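# Seat gear and two bearing rings in near-row holders

## Task

In the holder row closest to the robot, place the gear and both bearing rings so each lies flat inside the holder that matches it, then open the grippers so nothing is held.

## Robot and tools

Robot: two arms, left_arm and right_arm, each a six-joint arm with a two-finger parallel gripper. Both report poses in one shared scene frame: origin on the table top midway between the arms, +x out across the table, +z up, left_arm on the +y side. The names left and right are not image sides. Bases: left_arm at (+0.023, +0.334, 0) m, quat_wxyz (+0.996, 0, 0, +0.093); right_arm at (-0.039, -0.262, 0) m, quat_wxyz (+1.000, 0, 0, -0.013). Joint ranges (rad): waist -2.618 to 3.054, shoulder 0.000 to 3.142, elbow 0.000 to 3.142, wrist pitch -1.571 to 1.571, wrist yaw -1.571 to 1.571, wrist roll -2.094 to 2.094.

Gripper frame: fingers point along the gripper's +z and close along its y. end_effector_position is the point between the pads, roughly 1 cm short of the fingertips. A wrist camera mount sits near the gripper and has bulk.

Row format (used by execute_actions and move): one flat list of 14 numbers, each in [-1, 1], covering both arms even if one is idle: dx, dy, dz, rx, ry, rz, opening for left_arm, then the same seven for right_arm. dx..rz are offsets in the gripper's own axes, not a pose; 1.0 equals 0.6 m of travel or 180 degrees of turn, and rx, ry, rz form a single rotation vector. Opening is absolute: +1 fully open (0.094 m), -1 closed.

execute_actions(actions): a list of up to 15 actions, run in order. Each action is a table of up to 15 rows, one row per 1/30 s step; a short table repeats its last row to fill 15 steps (0.5 s). Every row's offsets are counted from the gripper's measured pose at the start of that action (for a call's first action, the pose in the scene's latest result), not from the previous row. An empty list just returns state and images.

move(target, speed, blocking): target is one 14-number row, offsets from the pose in the latest result showing one. Grippers travel in straight lines, finishing together, 0.5 to 10 s; longer paths are cut at 10 s. speed is m/s, 0.002 to 0.5, default 0.25; rotation is capped at twice that in rad/s. Opening is sent at the start. Paths ignore obstacles and the other arm; grippers lag, drift and can overshoot speed near full stretch. Faster contact or a target deeper past contact pushes harder. blocking=false returns after 0.5 s while the arm continues; then only wait or stop are accepted until a result shows the move ended. The result adds a move: line (done, off_target, moving, held, fault) and limits (paced = sent pose clipped; held = a check blocked steps, after which the arm may speed up), plus each gripper's distance from its target.

wait(seconds): 0 to 10; the scene runs with last commands held; returns early if a move finishes. stop(): brakes a running move (needs room; fingers keep moving). zoom_image(camera, region): camera is cam_head_left or cam_head_right (both 504x504); region [x0, y0, x1, y1] in pixels, origin top-left, at most 504 by 504. read_manual(section) returns only licence text. finished_scene(scene): ends scene 1 or 2 permanently and reports success; replying without a tool call ends all scenes.

Results: a state line per arm with end_effector_position (m) and end_effector_quat_wxyz, which may be off, more at long reach; Hand target lines showing where the controller now drives each gripper; grip_measured on the command scale (the final Joint positions value is opening in metres; each gripper reads up to about 1 mm off, consistently); joint torques (offset, scaled, noisy); pose unreachable lines when the clearance check altered a command; FAULT, MOTOR HOT and OVER-TEMPERATURE FAULT lines.

Controller behaviour: each step the command is clipped to 70 mm and 16 degrees from the measured pose; position wins over orientation. A distant target may take several actions, and after an action the arm goes at most to its last clipped pose. Arms tend to settle a centimetre or more low, and zero offsets let them keep sinking: to hold an arm still, send the correcting offset in a reply's first call and zeros afterward, aiming higher if it still droops. Elbows stop just short of straight.

Gripping: command an opening about 0.03 below grip_measured for a firm hold, less for a lighter one. Pad force is roughly 50 to 62 N, lower for parts thinner than about 2 mm, with a brief spike at first contact. Parts may get tugged or loose objects nudged unexpectedly.

Heat: holding loads warms motors; warning at 75 °C, a 10 s stop of that arm at 90 °C, and at 100 °C the arm goes limp and drops. Keep loads short.

Avoid: objects leaving the table (failure), arm-to-arm collisions or pressing, drops, slips, slams, hard pushes. Time of robot motion and motor effort count, so move efficiently and smoothly; time passes while you compose replies, with the last command held.

Each tool is called after "Request:" in YAML: its name, and indented under it one key for each argument.

## Session

I'll start by looking at the scene.

Request:
execute_actions:
  actions: []

Scene clock: 0.00 s.
left_arm: end_effector_position=(+0.4991, +0.3872, +0.1915) grip_measured=+1.000 end_effector_quat_wxyz=(+0.209, +0.281, +0.712, +0.609) | right_arm: end_effector_position=(+0.0220, +0.1440, +0.2221) grip_measured=+1.000 end_effector_quat_wxyz=(+0.670, -0.592, +0.388, -0.222)
Joint positions: left_arm=[-0.407  1.83   1.06   0.414 -1.058  1.303  0.094] | right_arm=[ 1.853  1.644  0.723  0.914  1.155 -1.305  0.094]
Joint velocities: left_arm=[ 0.002 -0.012  0.012 -0.007 -0.051 -0.037  0.   ] | right_arm=[-0.012  0.012  0.007  0.037  0.066 -0.095  0.   ]
Joint torques (N m, as the arm reports them, + toward a larger angle): no reading
Hand target (left_arm): +0.499, +0.388, +0.202; +0.219, +0.268, +0.712, +0.611
Hand target (right_arm): +0.022, +0.144, +0.226; +0.674, -0.587, +0.393, -0.216

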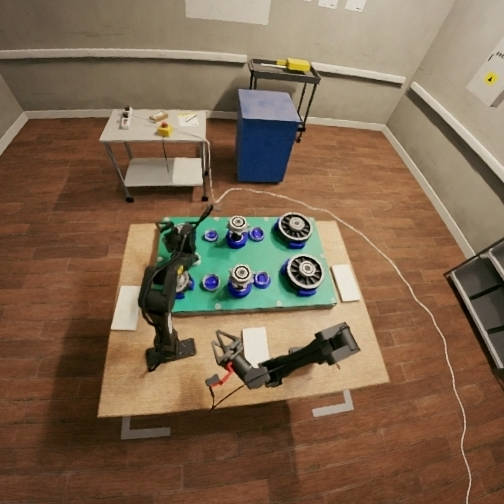

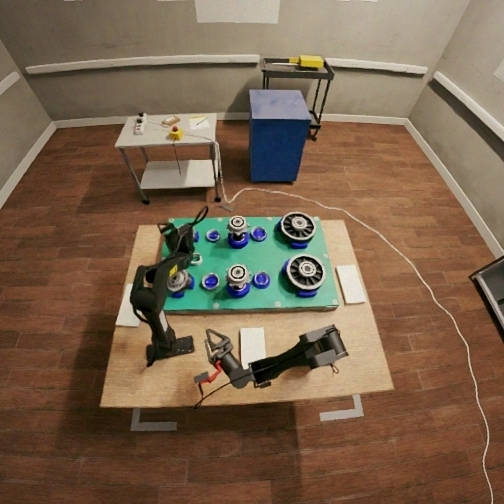

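Request:
zoom_image:
  camera: "cam_head_left"
  region: [100, 190, 390, 420]

Request:
zoom_image:
  camera: "cam_head_right"
  region: [100, 190, 390, 420]

Region (100, 190, 390, 420) of cam_head_left's 504x504 image, scaled by 1.738, with more detail than that image has; it fills the top 400 rows of this view, and the rest is white.

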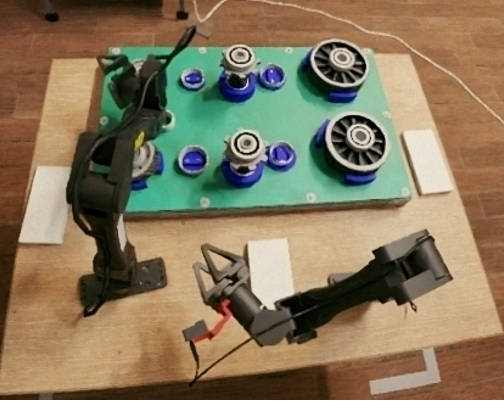

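Region (100, 190, 390, 420) of cam_head_right's 504x504 image, scaled by 1.738, with more detail than that image has; it fills the top 400 rows of this view, and the rest is white.

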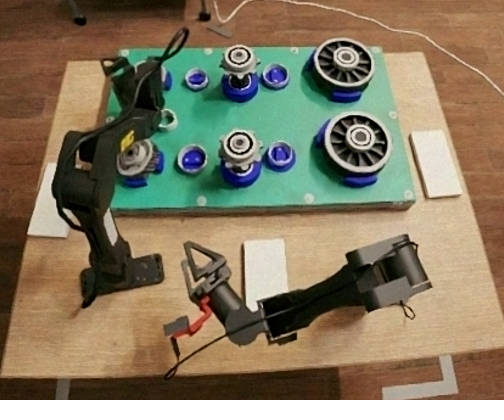

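Request:
zoom_image:
  camera: "cam_head_left"
  region: [150, 205, 280, 315]

Request:
zoom_image:
  camera: "cam_head_right"
  region: [150, 205, 280, 315]

Region (150, 205, 280, 315) of cam_head_left's 504x504 image, scaled by 3.877, with more detail than that image has; it fills the top 426 rows of this view, and the rest is white.

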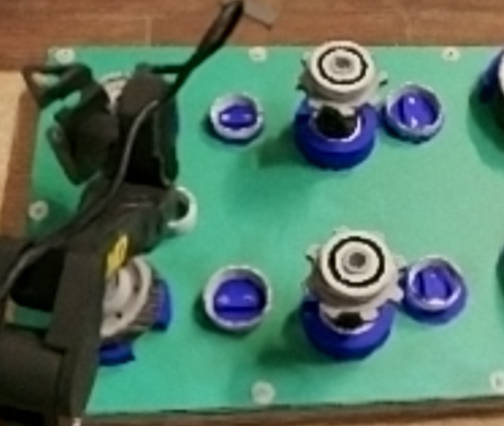

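Region (150, 205, 280, 315) of cam_head_right's 504x504 image, scaled by 3.877, with more detail than that image has; it fills the top 426 rows of this view, and the rest is white.

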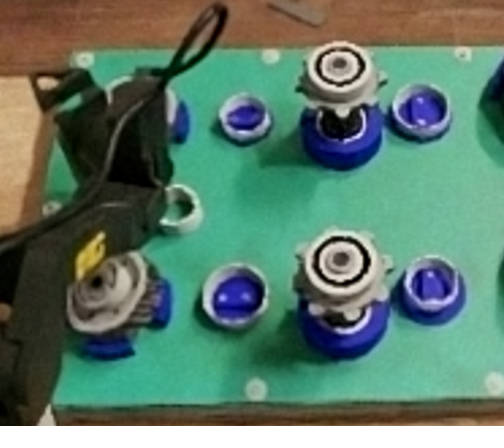

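Request:
move:
  target: [0.663, -0.1313, -0.1762, 0.4297, 0.1475, -0.1983, 1.0, 0.7347, -0.0885, -0.2662, -0.4487, 0.2253, 0.1026, 1.0]
  speed: 0.3

Scene clock: 110.63 s.
left_arm: end_effector_position=(+0.1204, +0.5569, +0.1453) grip_measured=+1.000 end_effector_quat_wxyz=(-0.018, -0.002, +1.000, -0.000) | right_arm: end_effector_position=(+0.1728, -0.2965, +0.1540) grip_measured=+1.000 end_effector_quat_wxyz=(-0.000, +0.706, -0.709, +0.000)
Joint positions: left_arm=[ 0.944  1.479  1.287 -1.395 -0.032  1.126  0.094] | right_arm=[-0.137  1.356  1.219 -1.433  0.    -1.73   0.094]
Joint velocities: left_arm=[-0.007 -0.012 -0.012 -0.022  0.066  0.007  0.   ] | right_arm=[ 0.007 -0.022 -0.002 -0.037  0.037 -0.066  0.   ]
Joint torques (N m, as the arm reports them, + toward a larger angle): left_arm=[ 0.53 -4.16  8.05 -0.19  0.13  0.05] | right_arm=[-0.34 -4.17  6.79  0.01  0.02 -0.08]
Hand target (left_arm): +0.122, +0.559, +0.152; -0.010, -0.001, +1.000, +0.002
Hand target (right_arm): +0.170, -0.297, +0.159; +0.003, +0.707, -0.707, -0.004
Off the commanded pose (left_arm): 0.005 m, 2 deg.
Off the commanded pose (right_arm): 0.008 m, 0 deg.
move: done

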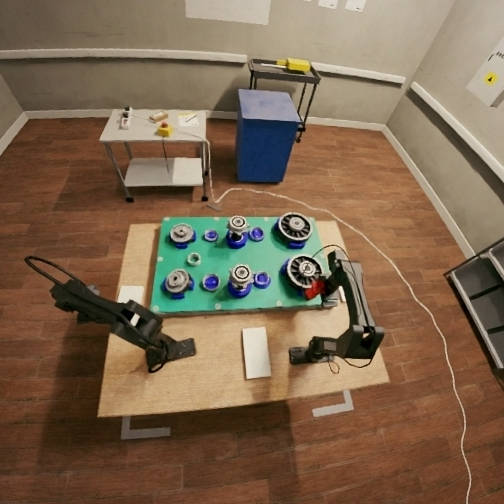

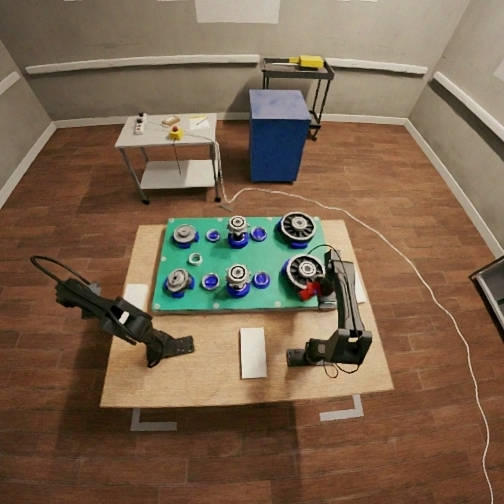

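Request:
zoom_image:
  camera: "cam_head_left"
  region: [150, 210, 280, 320]

Request:
zoom_image:
  camera: "cam_head_right"
  region: [150, 210, 280, 320]

Region (150, 210, 280, 320) of cam_head_left's 504x504 image, scaled by 3.877, with more detail than that image has; it fills the top 426 rows of this view, and the rest is white.

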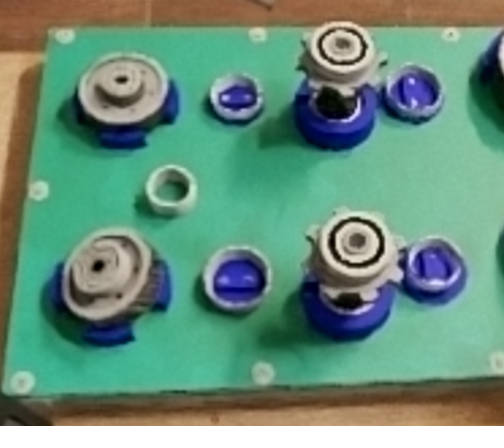

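Region (150, 210, 280, 320) of cam_head_right's 504x504 image, scaled by 3.877, with more detail than that image has; it fills the top 426 rows of this view, and the rest is white.

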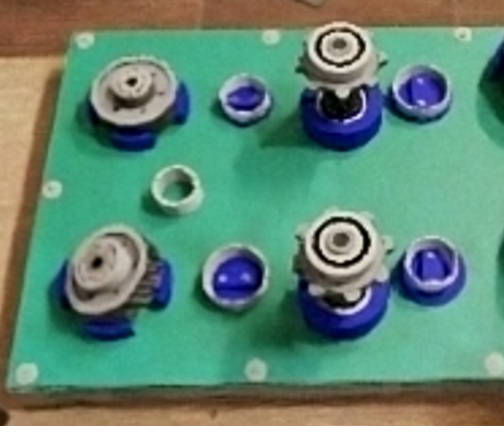

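Request:
zoom_image:
  camera: "cam_head_left"
  region: [155, 245, 225, 305]

Request:
zoom_image:
  camera: "cam_head_left"
  region: [215, 245, 285, 305]

Request:
zoom_image:
  camera: "cam_head_left"
  region: [160, 210, 280, 260]

Region (155, 245, 225, 305) of cam_head_left's 504x504 image, scaled by 7.200, with more detail than that image has; it fills the top 432 rows of this view, and the rest is white.

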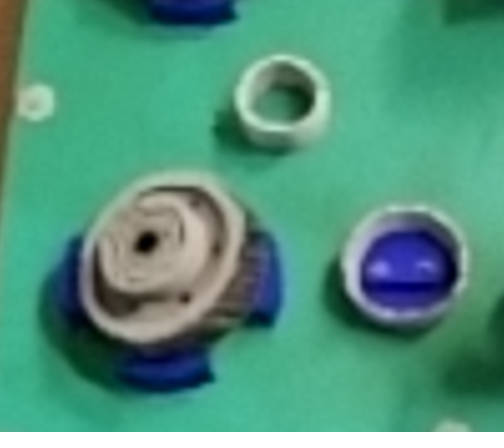

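Region (215, 245, 285, 305) of cam_head_left's 504x504 image, scaled by 7.200, with more detail than that image has; it fills the top 432 rows of this view, and the rest is white.

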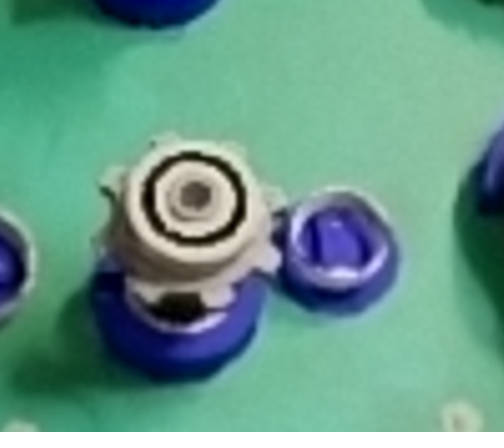

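Region (160, 210, 280, 260) of cam_head_left's 504x504 image, scaled by 4.200, with more detail than that image has; it fills the top 210 rows of this view, and the rest is white.

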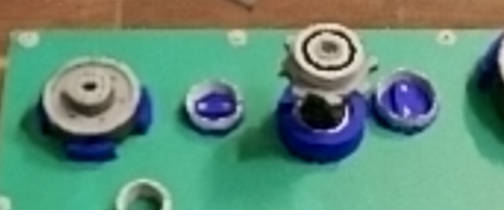

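Request:
zoom_image:
  camera: "cam_head_left"
  region: [40, 270, 210, 430]

Request:
zoom_image:
  camera: "cam_head_left"
  region: [270, 210, 400, 400]

Region (40, 270, 210, 430) of cam_head_left's 504x504 image, scaled by 2.965, with more detail than that image has; it fills the top 474 rows of this view, and the rest is white.

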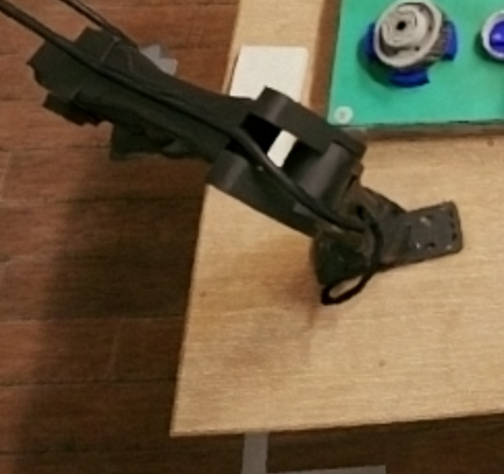

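Region (270, 210, 400, 400) of cam_head_left's 504x504 image, scaled by 2.653, with more detail than that image has; it fills the left 345 columns of this view, and the rest is white.

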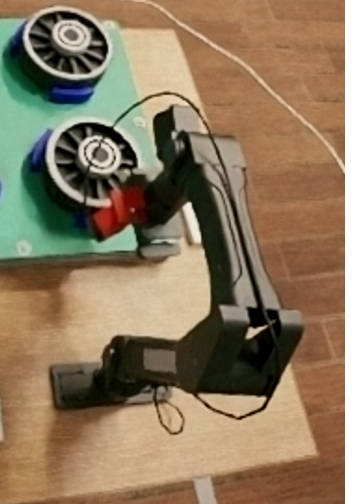

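Request:
zoom_image:
  camera: "cam_head_left"
  region: [120, 280, 200, 330]

Request:
zoom_image:
  camera: "cam_head_right"
  region: [80, 210, 240, 420]

Request:
zoom_image:
  camera: "cam_head_right"
  region: [260, 210, 410, 410]

Region (120, 280, 200, 330) of cam_head_left's 504x504 image, scaled by 6.300, with more detail than that image has; it fills the top 315 rows of this view, and the rest is white.

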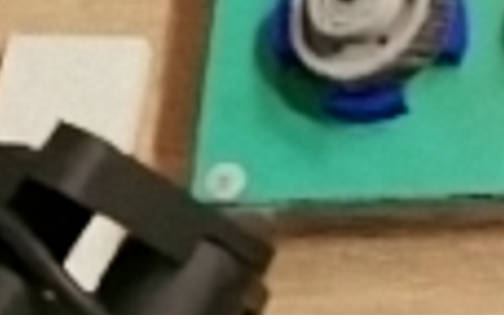

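Region (80, 210, 240, 420) of cam_head_right's 504x504 image, scaled by 2.400, with more detail than that image has; it fills the left 384 columns of this view, and the rest is white.

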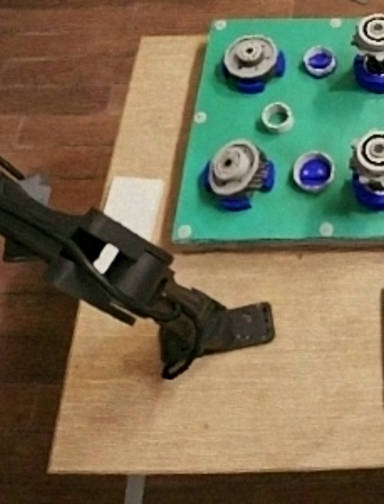

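Region (260, 210, 410, 410) of cam_head_right's 504x504 image, scaled by 2.520, with more detail than that image has; it fills the left 378 columns of this view, and the rest is white.

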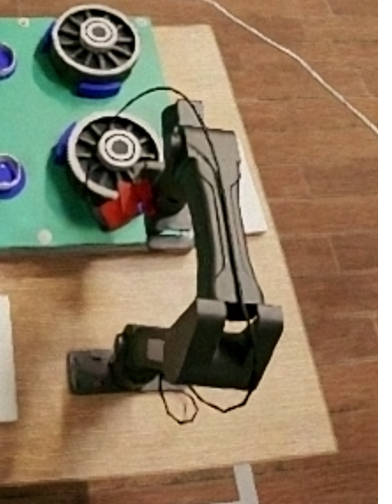

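Request:
move:
  target: [-0.315, -0.4033, -0.053, 0, -0.0115, 0, 1.0, -0.3808, -0.2317, 0.01, 0, 0, 0.944, 1.0]
  speed: 0.45

Scene clock: 234.67 s.
left_arm: end_effector_position=(+0.3030, +0.3221, +0.1672) grip_measured=+1.000 end_effector_quat_wxyz=(-0.002, -0.003, +1.000, +0.007) | right_arm: end_effector_position=(+0.3145, -0.0688, +0.1485) grip_measured=+1.000 end_effector_quat_wxyz=(+0.003, +0.641, +0.767, +0.009)
Joint positions: left_arm=[-0.24   1.615  1.507 -1.467 -0.013 -0.059  0.094] | right_arm=[ 0.524  2.093  2.05  -1.51  -0.001  1.89   0.094]
Joint velocities: left_arm=[ 0.007  0.012  0.002  0.066 -0.007 -0.051  0.   ] | right_arm=[ 0.012 -0.012  0.007 -0.007 -0.037 -0.022  0.   ]
Joint torques (N m, as the arm reports them, + toward a larger angle): left_arm=[-0.59 -5.21  8.24 -0.16  0.08 -0.11] | right_arm=[  0.4  -11.07   6.8    0.07   0.09   0.16]
Hand target (left_arm): +0.305, +0.320, +0.173; +0.004, -0.002, +1.000, +0.007
Hand target (right_arm): +0.313, -0.069, +0.150; +0.004, +0.644, +0.765, -0.000
Off the commanded pose (left_arm): 0.011 m, 1 deg.
Off the commanded pose (right_arm): 0.002 m, 1 deg.
move: off_target (left_arm)

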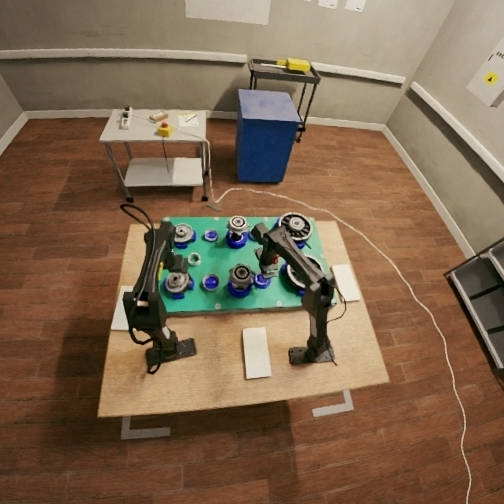

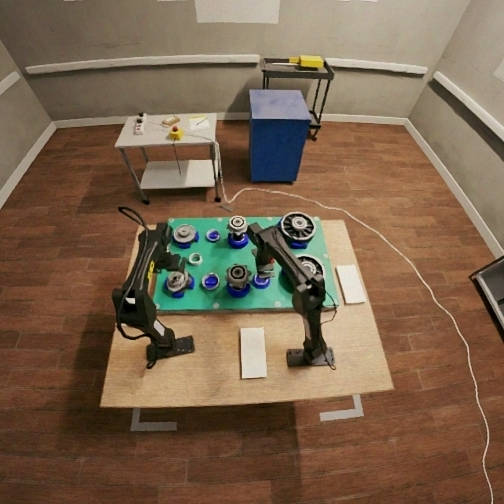

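Request:
zoom_image:
  camera: "cam_head_left"
  region: [140, 220, 300, 310]

Request:
zoom_image:
  camera: "cam_head_right"
  region: [140, 220, 300, 310]

Region (140, 220, 300, 310) of cam_head_left's 504x504 image, scaled by 3.150, with more detail than that image has; it fills the top 284 rows of this view, and the rest is white.

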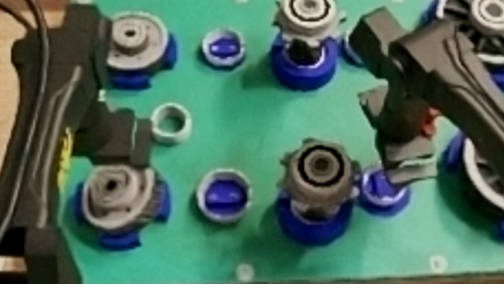

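Region (140, 220, 300, 310) of cam_head_right's 504x504 image, scaled by 3.150, with more detail than that image has; it fills the top 284 rows of this view, and the rest is white.

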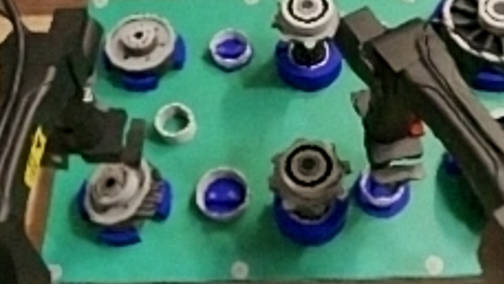

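Request:
zoom_image:
  camera: "cam_head_left"
  region: [235, 235, 295, 300]

Request:
zoom_image:
  camera: "cam_head_right"
  region: [150, 240, 210, 305]

Region (235, 235, 295, 300) of cam_head_left's 504x504 image, scaled by 7.754, with more detail than that image has; it fills the left 465 columns of this view, and the rest is white.

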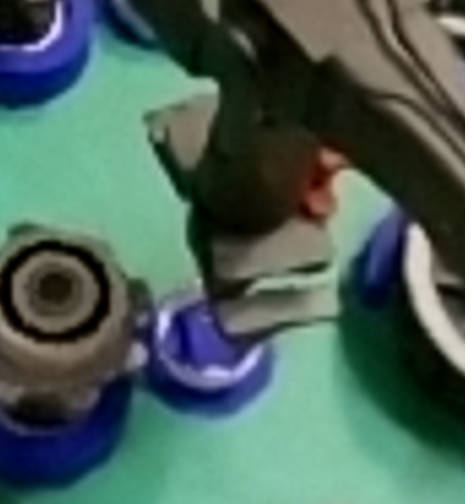

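Region (150, 240, 210, 305) of cam_head_right's 504x504 image, scaled by 7.754, with more detail than that image has; it fills the left 465 columns of this view, and the rest is white.

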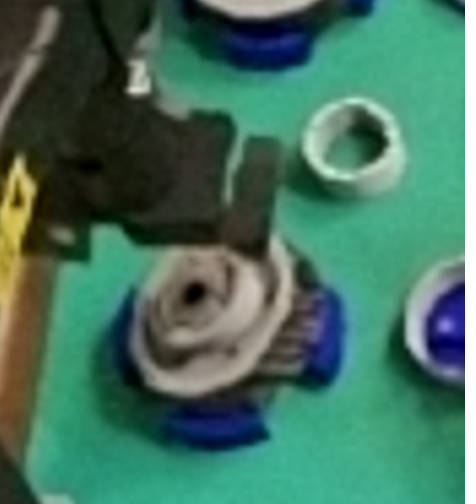

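Request:
move:
  target: [-0.0117, -0.0117, 0.05, 0, 0, 0, 1.0, 0, 0, 0.055, 0, 0, 0, 1.0]
  speed: 0.1

Request:
zoom_image:
  camera: "cam_head_left"
  region: [235, 235, 295, 300]

Request:
zoom_image:
  camera: "cam_head_right"
  region: [150, 240, 210, 305]

Scene clock: 260.93 s.
left_arm: end_effector_position=(+0.3024, +0.3185, +0.1456) grip_measured=+1.000 end_effector_quat_wxyz=(-0.012, -0.002, +1.000, +0.005) | right_arm: end_effector_position=(+0.3149, -0.0682, +0.1126) grip_measured=+1.000 end_effector_quat_wxyz=(-0.001, +0.642, +0.766, +0.002)
Joint positions: left_arm=[-0.251  1.626  1.432 -1.402 -0.009 -0.069  0.094] | right_arm=[ 0.524  2.093  1.906 -1.382 -0.003  1.893  0.094]
Joint velocities: left_arm=[-0.017 -0.007  0.012  0.022 -0.066  0.066  0.   ] | right_arm=[-0.017 -0.012  0.007  0.007 -0.037  0.066  0.   ]
Joint torques (N m, as the arm reports them, + toward a larger angle): left_arm=[-1.33 -4.86  3.73  0.53  0.   -0.17] | right_arm=[  0.12 -13.31   4.5    0.5   -0.02   0.02]
Hand target (left_arm): +0.310, +0.315, +0.138; -0.002, -0.003, +1.000, +0.007
Hand target (right_arm): +0.315, -0.068, +0.116; +0.003, +0.641, +0.767, +0.008
Off the commanded pose (left_arm): 0.012 m, 1 deg.
Off the commanded pose (right_arm): 0.003 m, 1 deg.
move: off_target (left_arm)

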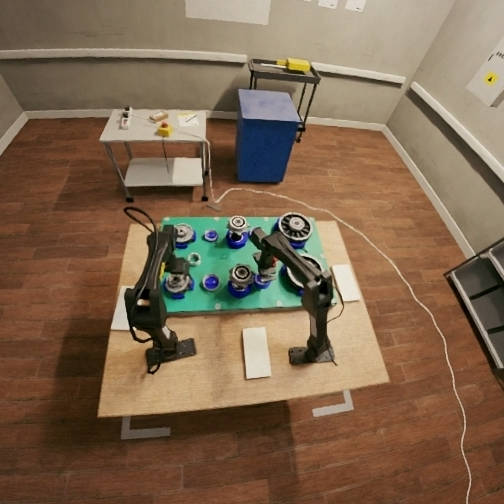

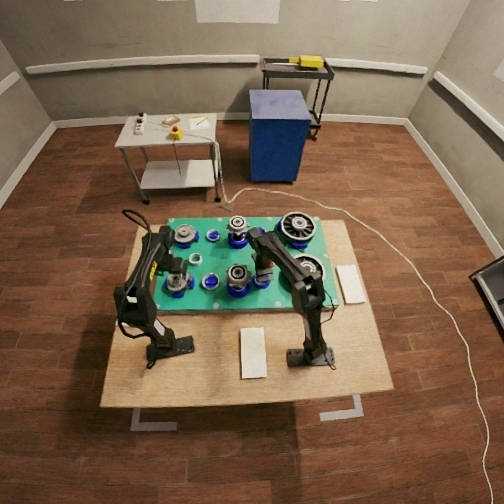

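Region (235, 235, 295, 300) of cam_head_left's 504x504 image, scaled by 7.754, with more detail than that image has; it fills the left 465 columns of this view, and the rest is white.

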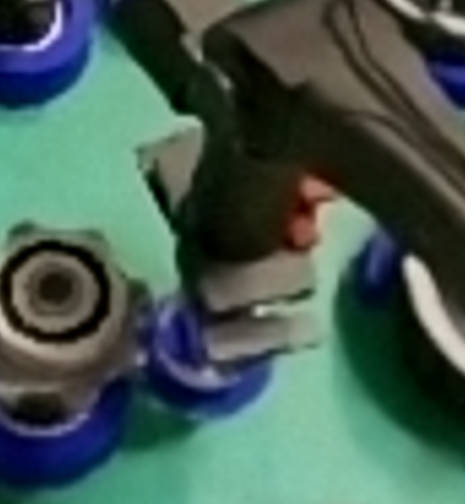

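Region (150, 240, 210, 305) of cam_head_right's 504x504 image, scaled by 7.754, with more detail than that image has; it fills the left 465 columns of this view, and the rest is white.

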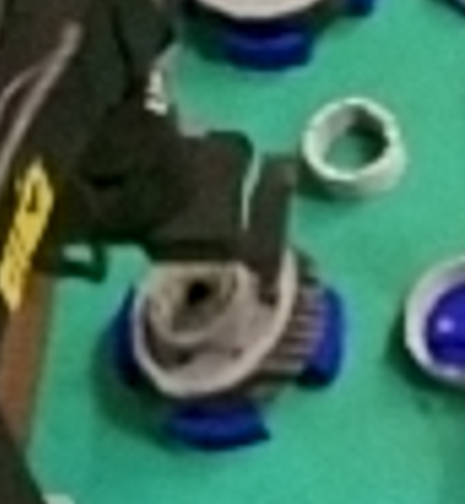

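Request:
zoom_image:
  camera: "cam_head_left"
  region: [150, 240, 210, 305]

Request:
zoom_image:
  camera: "cam_head_right"
  region: [235, 235, 295, 300]

Request:
zoom_image:
  camera: "cam_head_right"
  region: [165, 215, 225, 255]

Region (150, 240, 210, 305) of cam_head_left's 504x504 image, scaled by 7.754, with more detail than that image has; it fills the left 465 columns of this view, and the rest is white.

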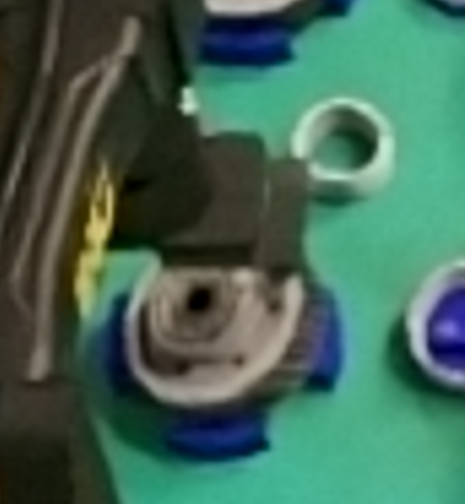

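Region (235, 235, 295, 300) of cam_head_right's 504x504 image, scaled by 7.754, with more detail than that image has; it fills the left 465 columns of this view, and the rest is white.

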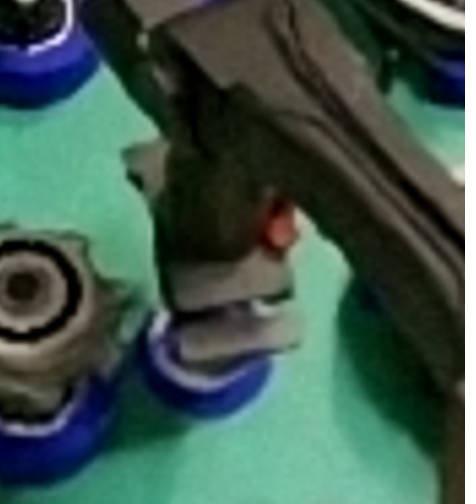

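Region (165, 215, 225, 255) of cam_head_right's 504x504 image, scaled by 8.400, with more detail than that image has.

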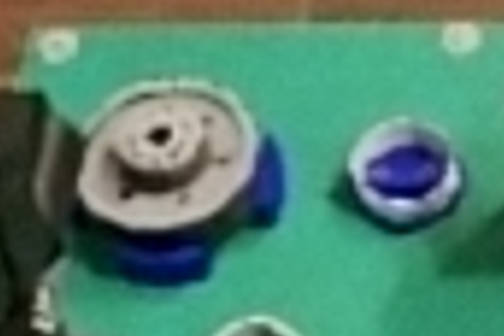

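Request:
move:
  target: [-0.025, -0.008, 0.0, 0.078, -0.008, 0, 0.6, 0, -0.0117, 0.028, 0, 0, 0, 1.0]
  speed: 0.08

Request:
zoom_image:
  camera: "cam_head_left"
  region: [235, 235, 295, 300]

Request:
zoom_image:
  camera: "cam_head_right"
  region: [150, 240, 210, 305]

Request:
zoom_image:
  camera: "cam_head_left"
  region: [150, 240, 210, 305]

Scene clock: 309.23 s.
left_arm: end_effector_position=(+0.3081, +0.3118, +0.1403) grip_measured=+0.602 end_effector_quat_wxyz=(-0.019, -0.006, +0.993, -0.113) | right_arm: end_effector_position=(+0.3092, -0.0709, +0.0922) grip_measured=+1.000 end_effector_quat_wxyz=(-0.005, +0.642, +0.766, -0.006)
Joint positions: left_arm=[-0.128  1.663  1.432 -1.392  0.224  0.053  0.075] | right_arm=[ 0.524  2.082  1.809 -1.312 -0.005  1.893  0.094]
Joint velocities: left_arm=[-0.007  0.007  0.002  0.037  0.037 -0.007 -0.002] | right_arm=[ 0.002 -0.002 -0.002 -0.007 -0.051 -0.022  0.   ]
Joint torques (N m, as the arm reports them, + toward a larger angle): left_arm=[ 0.75 -5.54  7.68  0.09  0.25  0.06] | right_arm=[  0.24 -13.64   4.26   0.39   0.03   0.12]
Hand target (left_arm): +0.317, +0.313, +0.145; -0.002, -0.004, +0.993, -0.117
Hand target (right_arm): +0.308, -0.069, +0.096; -0.001, +0.642, +0.766, +0.002
Off the commanded pose (left_arm): 0.011 m, 2 deg.
Off the commanded pose (right_arm): 0.004 m, 1 deg.
move: off_target (left_arm)

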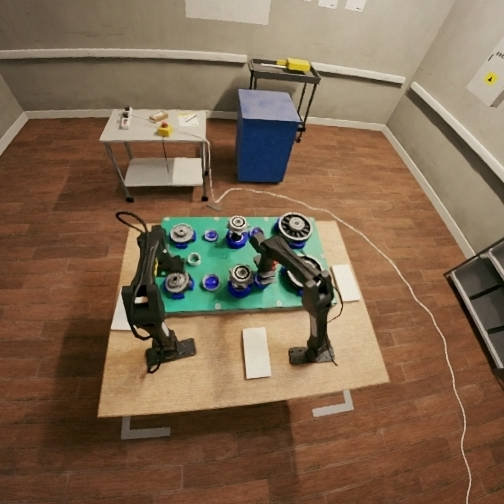

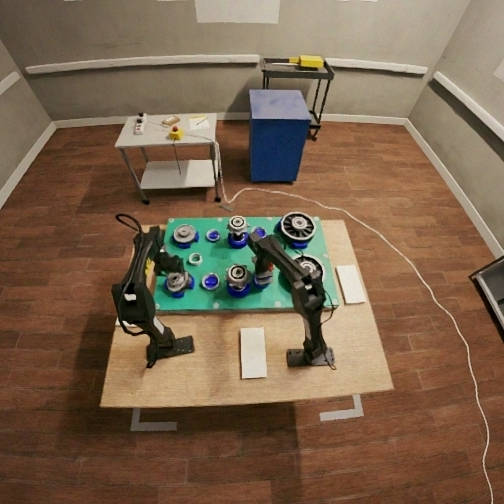

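Region (235, 235, 295, 300) of cam_head_left's 504x504 image, scaled by 7.754, with more detail than that image has; it fills the left 465 columns of this view, and the rest is white.

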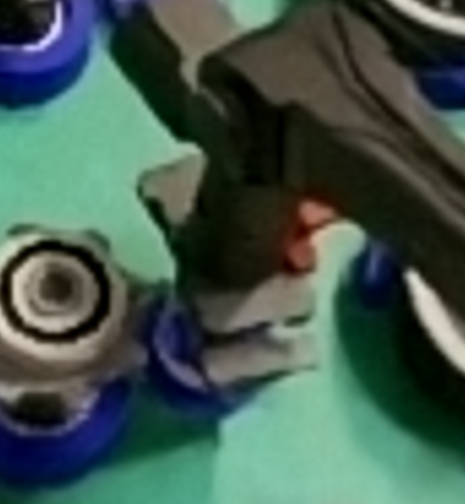

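Region (150, 240, 210, 305) of cam_head_right's 504x504 image, scaled by 7.754, with more detail than that image has; it fills the left 465 columns of this view, and the rest is white.

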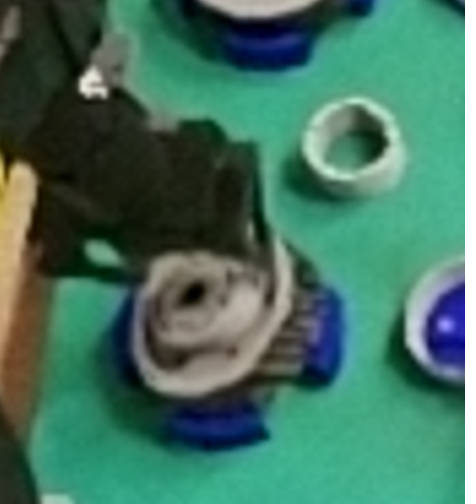

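Region (150, 240, 210, 305) of cam_head_left's 504x504 image, scaled by 7.754, with more detail than that image has; it fills the left 465 columns of this view, and the rest is white.

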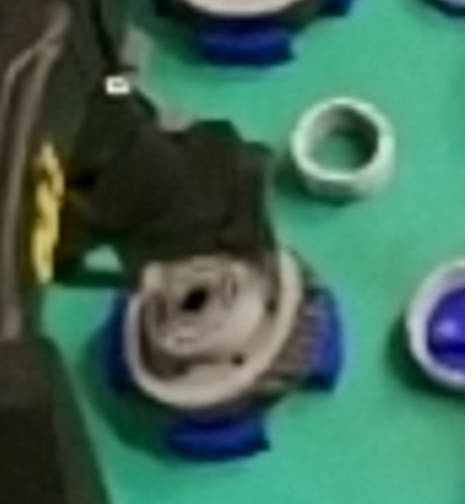

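Request:
move:
  target: [0.015, 0.017, 0.012, 0, 0, 0, 0.6, 0, 0, 0.02, 0, 0, 0, 1.0]
  speed: 0.05

Request:
zoom_image:
  camera: "cam_head_left"
  region: [235, 245, 295, 310]

Request:
zoom_image:
  camera: "cam_head_right"
  region: [150, 240, 210, 305]

Request:
zoom_image:
  camera: "cam_head_left"
  region: [150, 240, 210, 305]

Scene clock: 330.33 s.
left_arm: end_effector_position=(+0.2980, +0.3167, +0.1282) grip_measured=+0.602 end_effector_quat_wxyz=(-0.035, -0.008, +0.993, -0.117) | right_arm: end_effector_position=(+0.3091, -0.0706, +0.0845) grip_measured=+1.000 end_effector_quat_wxyz=(-0.005, +0.642, +0.766, -0.004)
Joint positions: left_arm=[-0.105  1.657  1.375 -1.377  0.228  0.076  0.075] | right_arm=[ 0.524  2.082  1.778 -1.28  -0.007  1.893  0.094]
Joint velocities: left_arm=[-0.022 -0.012  0.002  0.007  0.022  0.037 -0.   ] | right_arm=[ 0.002  0.007 -0.017 -0.037 -0.066 -0.007  0.   ]
Joint torques (N m, as the arm reports them, + toward a larger angle): left_arm=[ 0.49 -7.15  4.43  0.05  0.16  0.07] | right_arm=[ -0.07 -11.71   4.11   0.42  -0.01   0.05]
Hand target (left_arm): +0.299, +0.320, +0.131; -0.020, -0.005, +0.993, -0.113
Hand target (right_arm): +0.309, -0.071, +0.080; -0.005, +0.642, +0.766, -0.006
Off the commanded pose (left_arm): 0.005 m, 2 deg.
Off the commanded pose (right_arm): 0.004 m, 0 deg.
move: done

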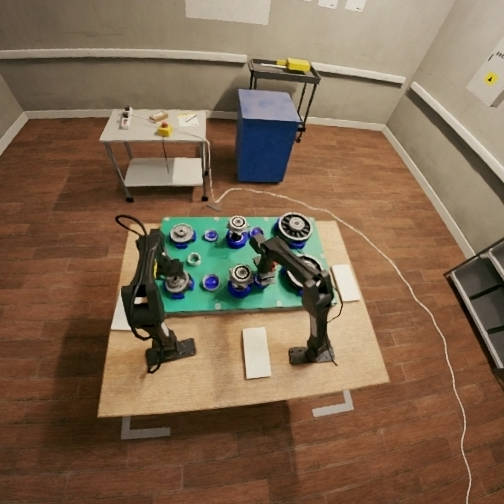

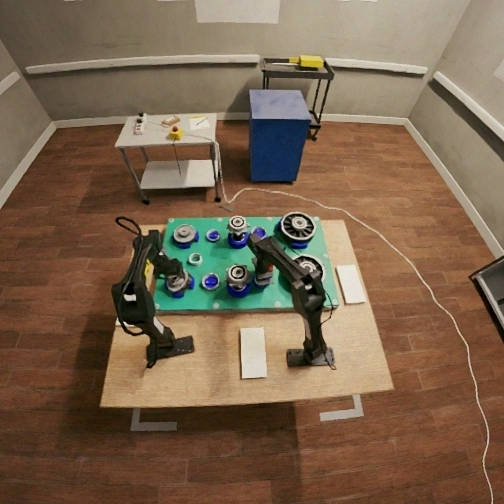

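Region (235, 245, 295, 310) of cam_head_left's 504x504 image, scaled by 7.754, with more detail than that image has; it fills the left 465 columns of this view, and the rest is white.

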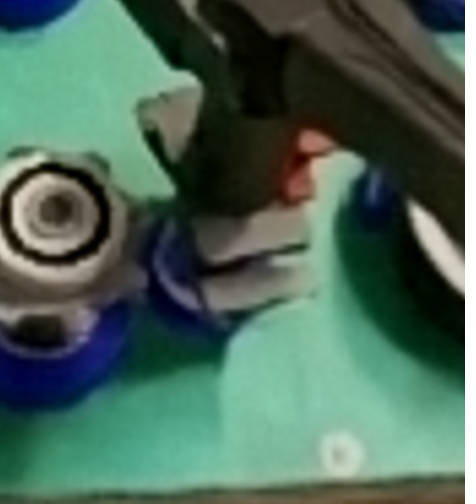

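Region (150, 240, 210, 305) of cam_head_right's 504x504 image, scaled by 7.754, with more detail than that image has; it fills the left 465 columns of this view, and the rest is white.

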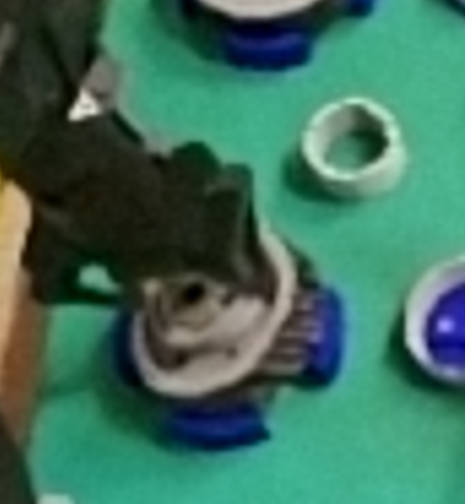

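Region (150, 240, 210, 305) of cam_head_left's 504x504 image, scaled by 7.754, with more detail than that image has; it fills the left 465 columns of this view, and the rest is white.

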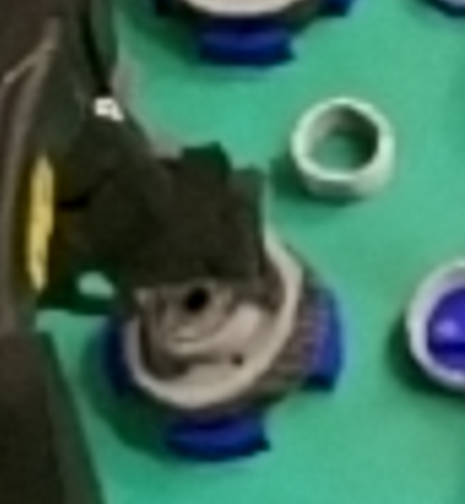

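Request:
move:
  target: [0.0, 0.003, 0.014, 0, -0.03, 0, 0.55, 0, 0, 0.018, 0, 0, 0, 1.0]
  speed: 0.05

Request:
move:
  target: [0.0, 0.0, -0.004, 0, -0.01, 0, 0.55, 0, 0, -0.003, 0, 0, 0, 0.3]
  speed: 0.05

Request:
zoom_image:
  camera: "cam_head_left"
  region: [235, 245, 295, 310]

Request:
zoom_image:
  camera: "cam_head_right"
  region: [150, 240, 210, 305]

Scene clock: 344.77 s.
left_arm: end_effector_position=(+0.2975, +0.3164, +0.1261) grip_measured=+0.552 end_effector_quat_wxyz=(+0.011, -0.011, +0.993, -0.118) | right_arm: end_effector_position=(+0.3093, -0.0701, +0.0795) grip_measured=+1.000 end_effector_quat_wxyz=(-0.006, +0.642, +0.766, -0.003)
Joint positions: left_arm=[-0.101  1.569  1.277 -1.274  0.237  0.063  0.073] | right_arm=[ 0.524  2.082  1.759 -1.257 -0.009  1.893  0.094]
Joint velocities: left_arm=[-0.017 -0.002 -0.017 -0.037 -0.037 -0.022 -0.001] | right_arm=[-0.017 -0.002  0.007  0.051 -0.022  0.022  0.   ]
Joint torques (N m, as the arm reports them, + toward a larger angle): left_arm=[-0.26 -5.06  3.15  0.31  0.14 -0.08] | right_arm=[  0.12 -11.72   4.24   0.51  -0.03   0.04]
Hand target (left_arm): +0.297, +0.317, +0.119; +0.012, -0.014, +0.993, -0.117
Hand target (right_arm): +0.309, -0.071, +0.074; -0.006, +0.642, +0.766, -0.005
Off the commanded pose (left_arm): 0.007 m, 0 deg.
Off the commanded pose (right_arm): 0.006 m, 0 deg.
move: done

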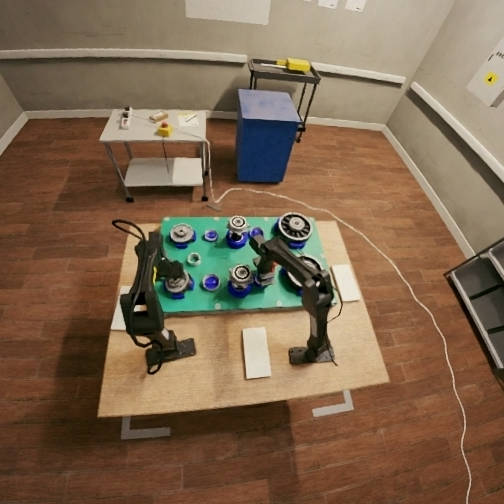

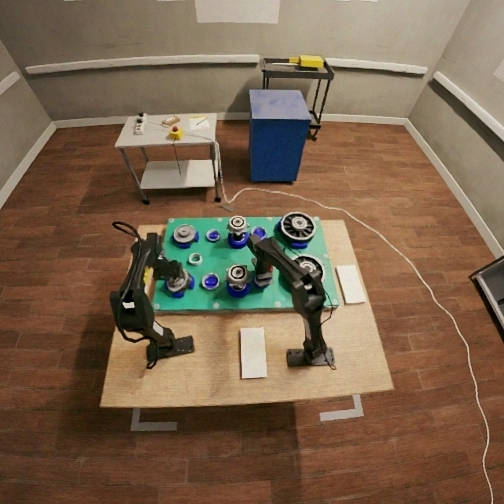

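Scene clock: 345.47 s.
left_arm: end_effector_position=(+0.2978, +0.3164, +0.1269) grip_measured=+0.552 end_effector_quat_wxyz=(+0.017, -0.011, +0.993, -0.118) | right_arm: end_effector_position=(+0.3043, -0.0710, +0.0791) grip_measured=+0.487 end_effector_quat_wxyz=(-0.013, +0.642, +0.767, -0.010)
Joint positions: left_arm=[-0.1    1.559  1.269 -1.265  0.238  0.062  0.073] | right_arm=[ 0.525  2.082  1.757 -1.274 -0.016  1.892  0.07 ]
Joint velocities: left_arm=[-0.012  0.012 -0.007 -0.022 -0.051 -0.037  0.   ] | right_arm=[ 0.002 -0.012 -0.022 -0.037 -0.066 -0.007  0.   ]
Joint torques (N m, as the arm reports them, + toward a larger angle): left_arm=[ 0.23 -6.22  4.65  0.18  0.15 -0.04] | right_arm=[ -0.04 -11.94   5.77   0.35   0.05   0.05]
Hand target (left_arm): +0.298, +0.317, +0.128; +0.027, -0.013, +0.993, -0.118
Hand target (right_arm): +0.309, -0.070, +0.081; -0.006, +0.642, +0.767, -0.003
Off the commanded pose (left_arm): 0.002 m, 1 deg.
Off the commanded pose (right_arm): 0.006 m, 1 deg.
move: done

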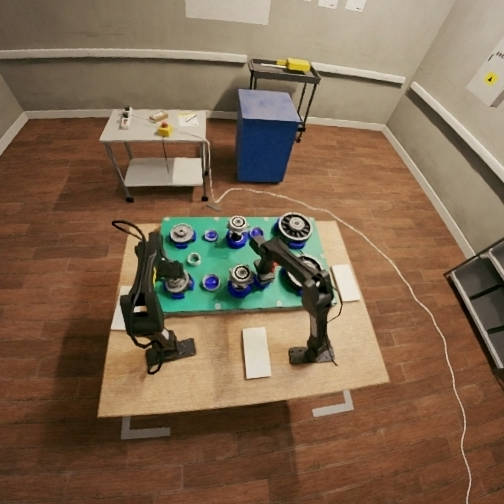

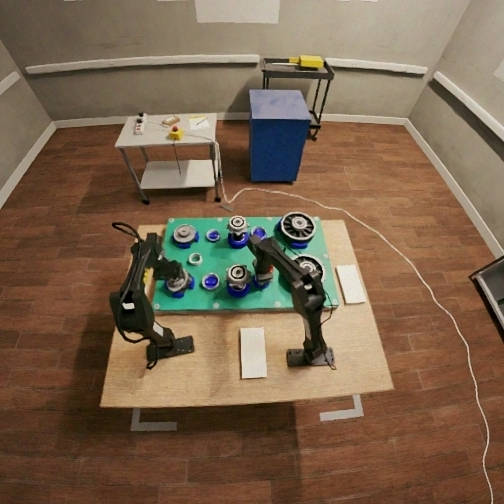

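Region (235, 245, 295, 310) of cam_head_left's 504x504 image, scaled by 7.754, with more detail than that image has; it fills the left 465 columns of this view, and the rest is white.

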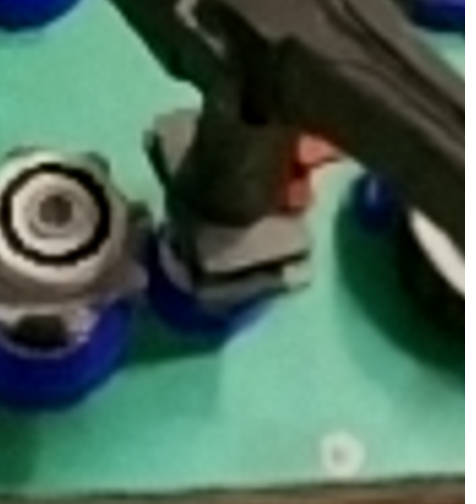

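Region (150, 240, 210, 305) of cam_head_right's 504x504 image, scaled by 7.754, with more detail than that image has; it fills the left 465 columns of this view, and the rest is white.

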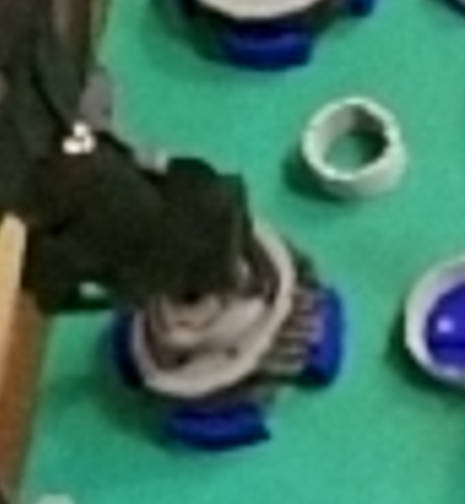

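Request:
move:
  target: [0.0, 0.0, 0.0, 0, 0, 0, 0.1, 0, 0, 0, 0, 0, 0, 0.62]
  speed: 0.05

Request:
move:
  target: [0.0, 0.0, 0.0, 0, 0, 0, 0.1, 0, 0, -0.02, 0, 0, 0, 0.62]
  speed: 0.05

Request:
zoom_image:
  camera: "cam_head_right"
  region: [150, 240, 210, 305]

Scene clock: 353.93 s.
left_arm: end_effector_position=(+0.2978, +0.3127, +0.1276) grip_measured=+0.245 end_effector_quat_wxyz=(+0.017, -0.011, +0.992, -0.126) | right_arm: end_effector_position=(+0.3042, -0.0707, +0.0791) grip_measured=+0.618 end_effector_quat_wxyz=(-0.013, +0.642, +0.767, -0.010)
Joint positions: left_arm=[-0.103  1.559  1.269 -1.266  0.254  0.059  0.059] | right_arm=[ 0.525  2.082  1.757 -1.274 -0.017  1.892  0.076]
Joint velocities: left_arm=[-0.007  0.002  0.017  0.022  0.022 -0.022 -0.001] | right_arm=[ 0.017 -0.007  0.002  0.022 -0.022  0.022 -0.001]
Joint torques (N m, as the arm reports them, + toward a larger angle): left_arm=[ 0.39 -4.86  5.81  0.02  0.02  0.01] | right_arm=[ -0.12 -11.96   5.3    0.24  -0.04   0.02]
Hand target (left_arm): +0.298, +0.316, +0.127; +0.017, -0.011, +0.993, -0.118
Hand target (right_arm): +0.304, -0.071, +0.079; -0.013, +0.642, +0.767, -0.010
Off the commanded pose (left_arm): 0.004 m, 1 deg.
Off the commanded pose (right_arm): 0.000 m, 0 deg.
move: done

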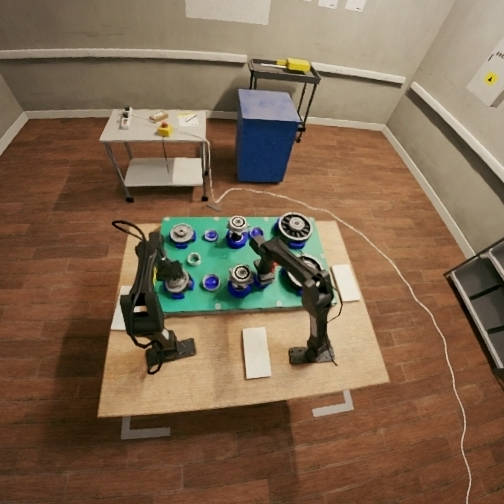

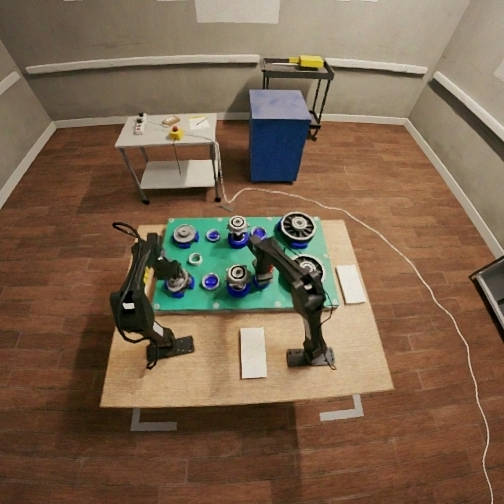

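Scene clock: 354.67 s.
left_arm: end_effector_position=(+0.2978, +0.3127, +0.1276) grip_measured=+0.245 end_effector_quat_wxyz=(+0.017, -0.011, +0.992, -0.126) | right_arm: end_effector_position=(+0.3052, -0.0699, +0.0844) grip_measured=+0.618 end_effector_quat_wxyz=(-0.013, +0.642, +0.767, -0.008)
Joint positions: left_arm=[-0.103  1.559  1.269 -1.266  0.254  0.059  0.059] | right_arm=[ 0.525  2.082  1.778 -1.291 -0.019  1.892  0.076]
Joint velocities: left_arm=[ 0.012 -0.002 -0.007 -0.037 -0.037 -0.007 -0.001] | right_arm=[-0.032  0.017 -0.012 -0.066  0.022 -0.037 -0.   ]
Joint torques (N m, as the arm reports them, + toward a larger angle): left_arm=[ 0.15 -4.71  5.7   0.03  0.18 -0.06] | right_arm=[ -0.01 -12.12   6.8    0.    -0.02   0.05]
Hand target (left_arm): +0.298, +0.313, +0.128; +0.017, -0.011, +0.992, -0.126
Hand target (right_arm): +0.305, -0.071, +0.091; -0.013, +0.642, +0.767, -0.010
Off the commanded pose (left_arm): 0.000 m, 0 deg.
Off the commanded pose (right_arm): 0.007 m, 0 deg.
move: done

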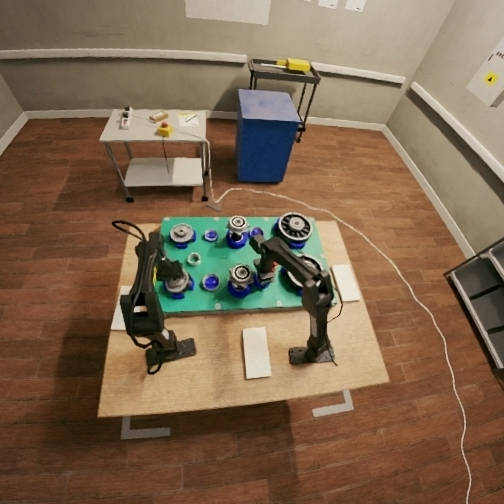

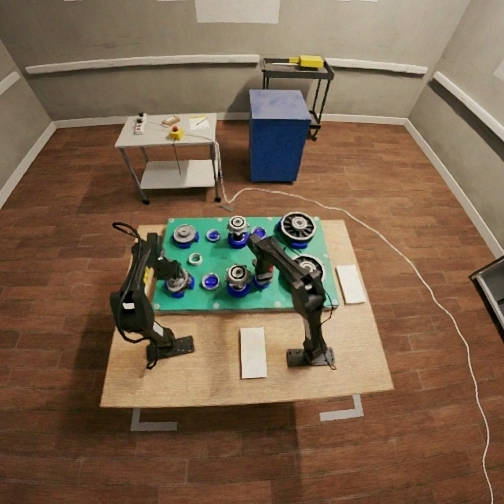

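Region (150, 240, 210, 305) of cam_head_right's 504x504 image, scaled by 7.754, with more detail than that image has; it fills the left 465 columns of this view, and the rest is white.

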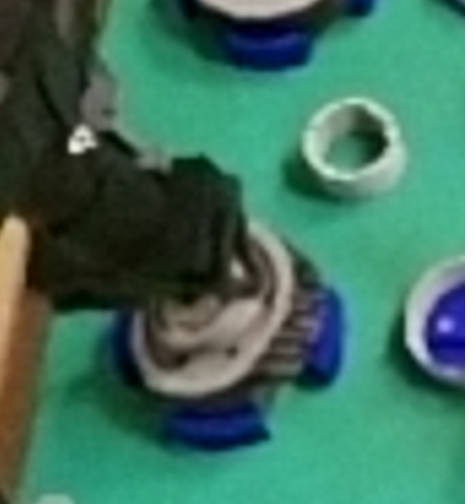

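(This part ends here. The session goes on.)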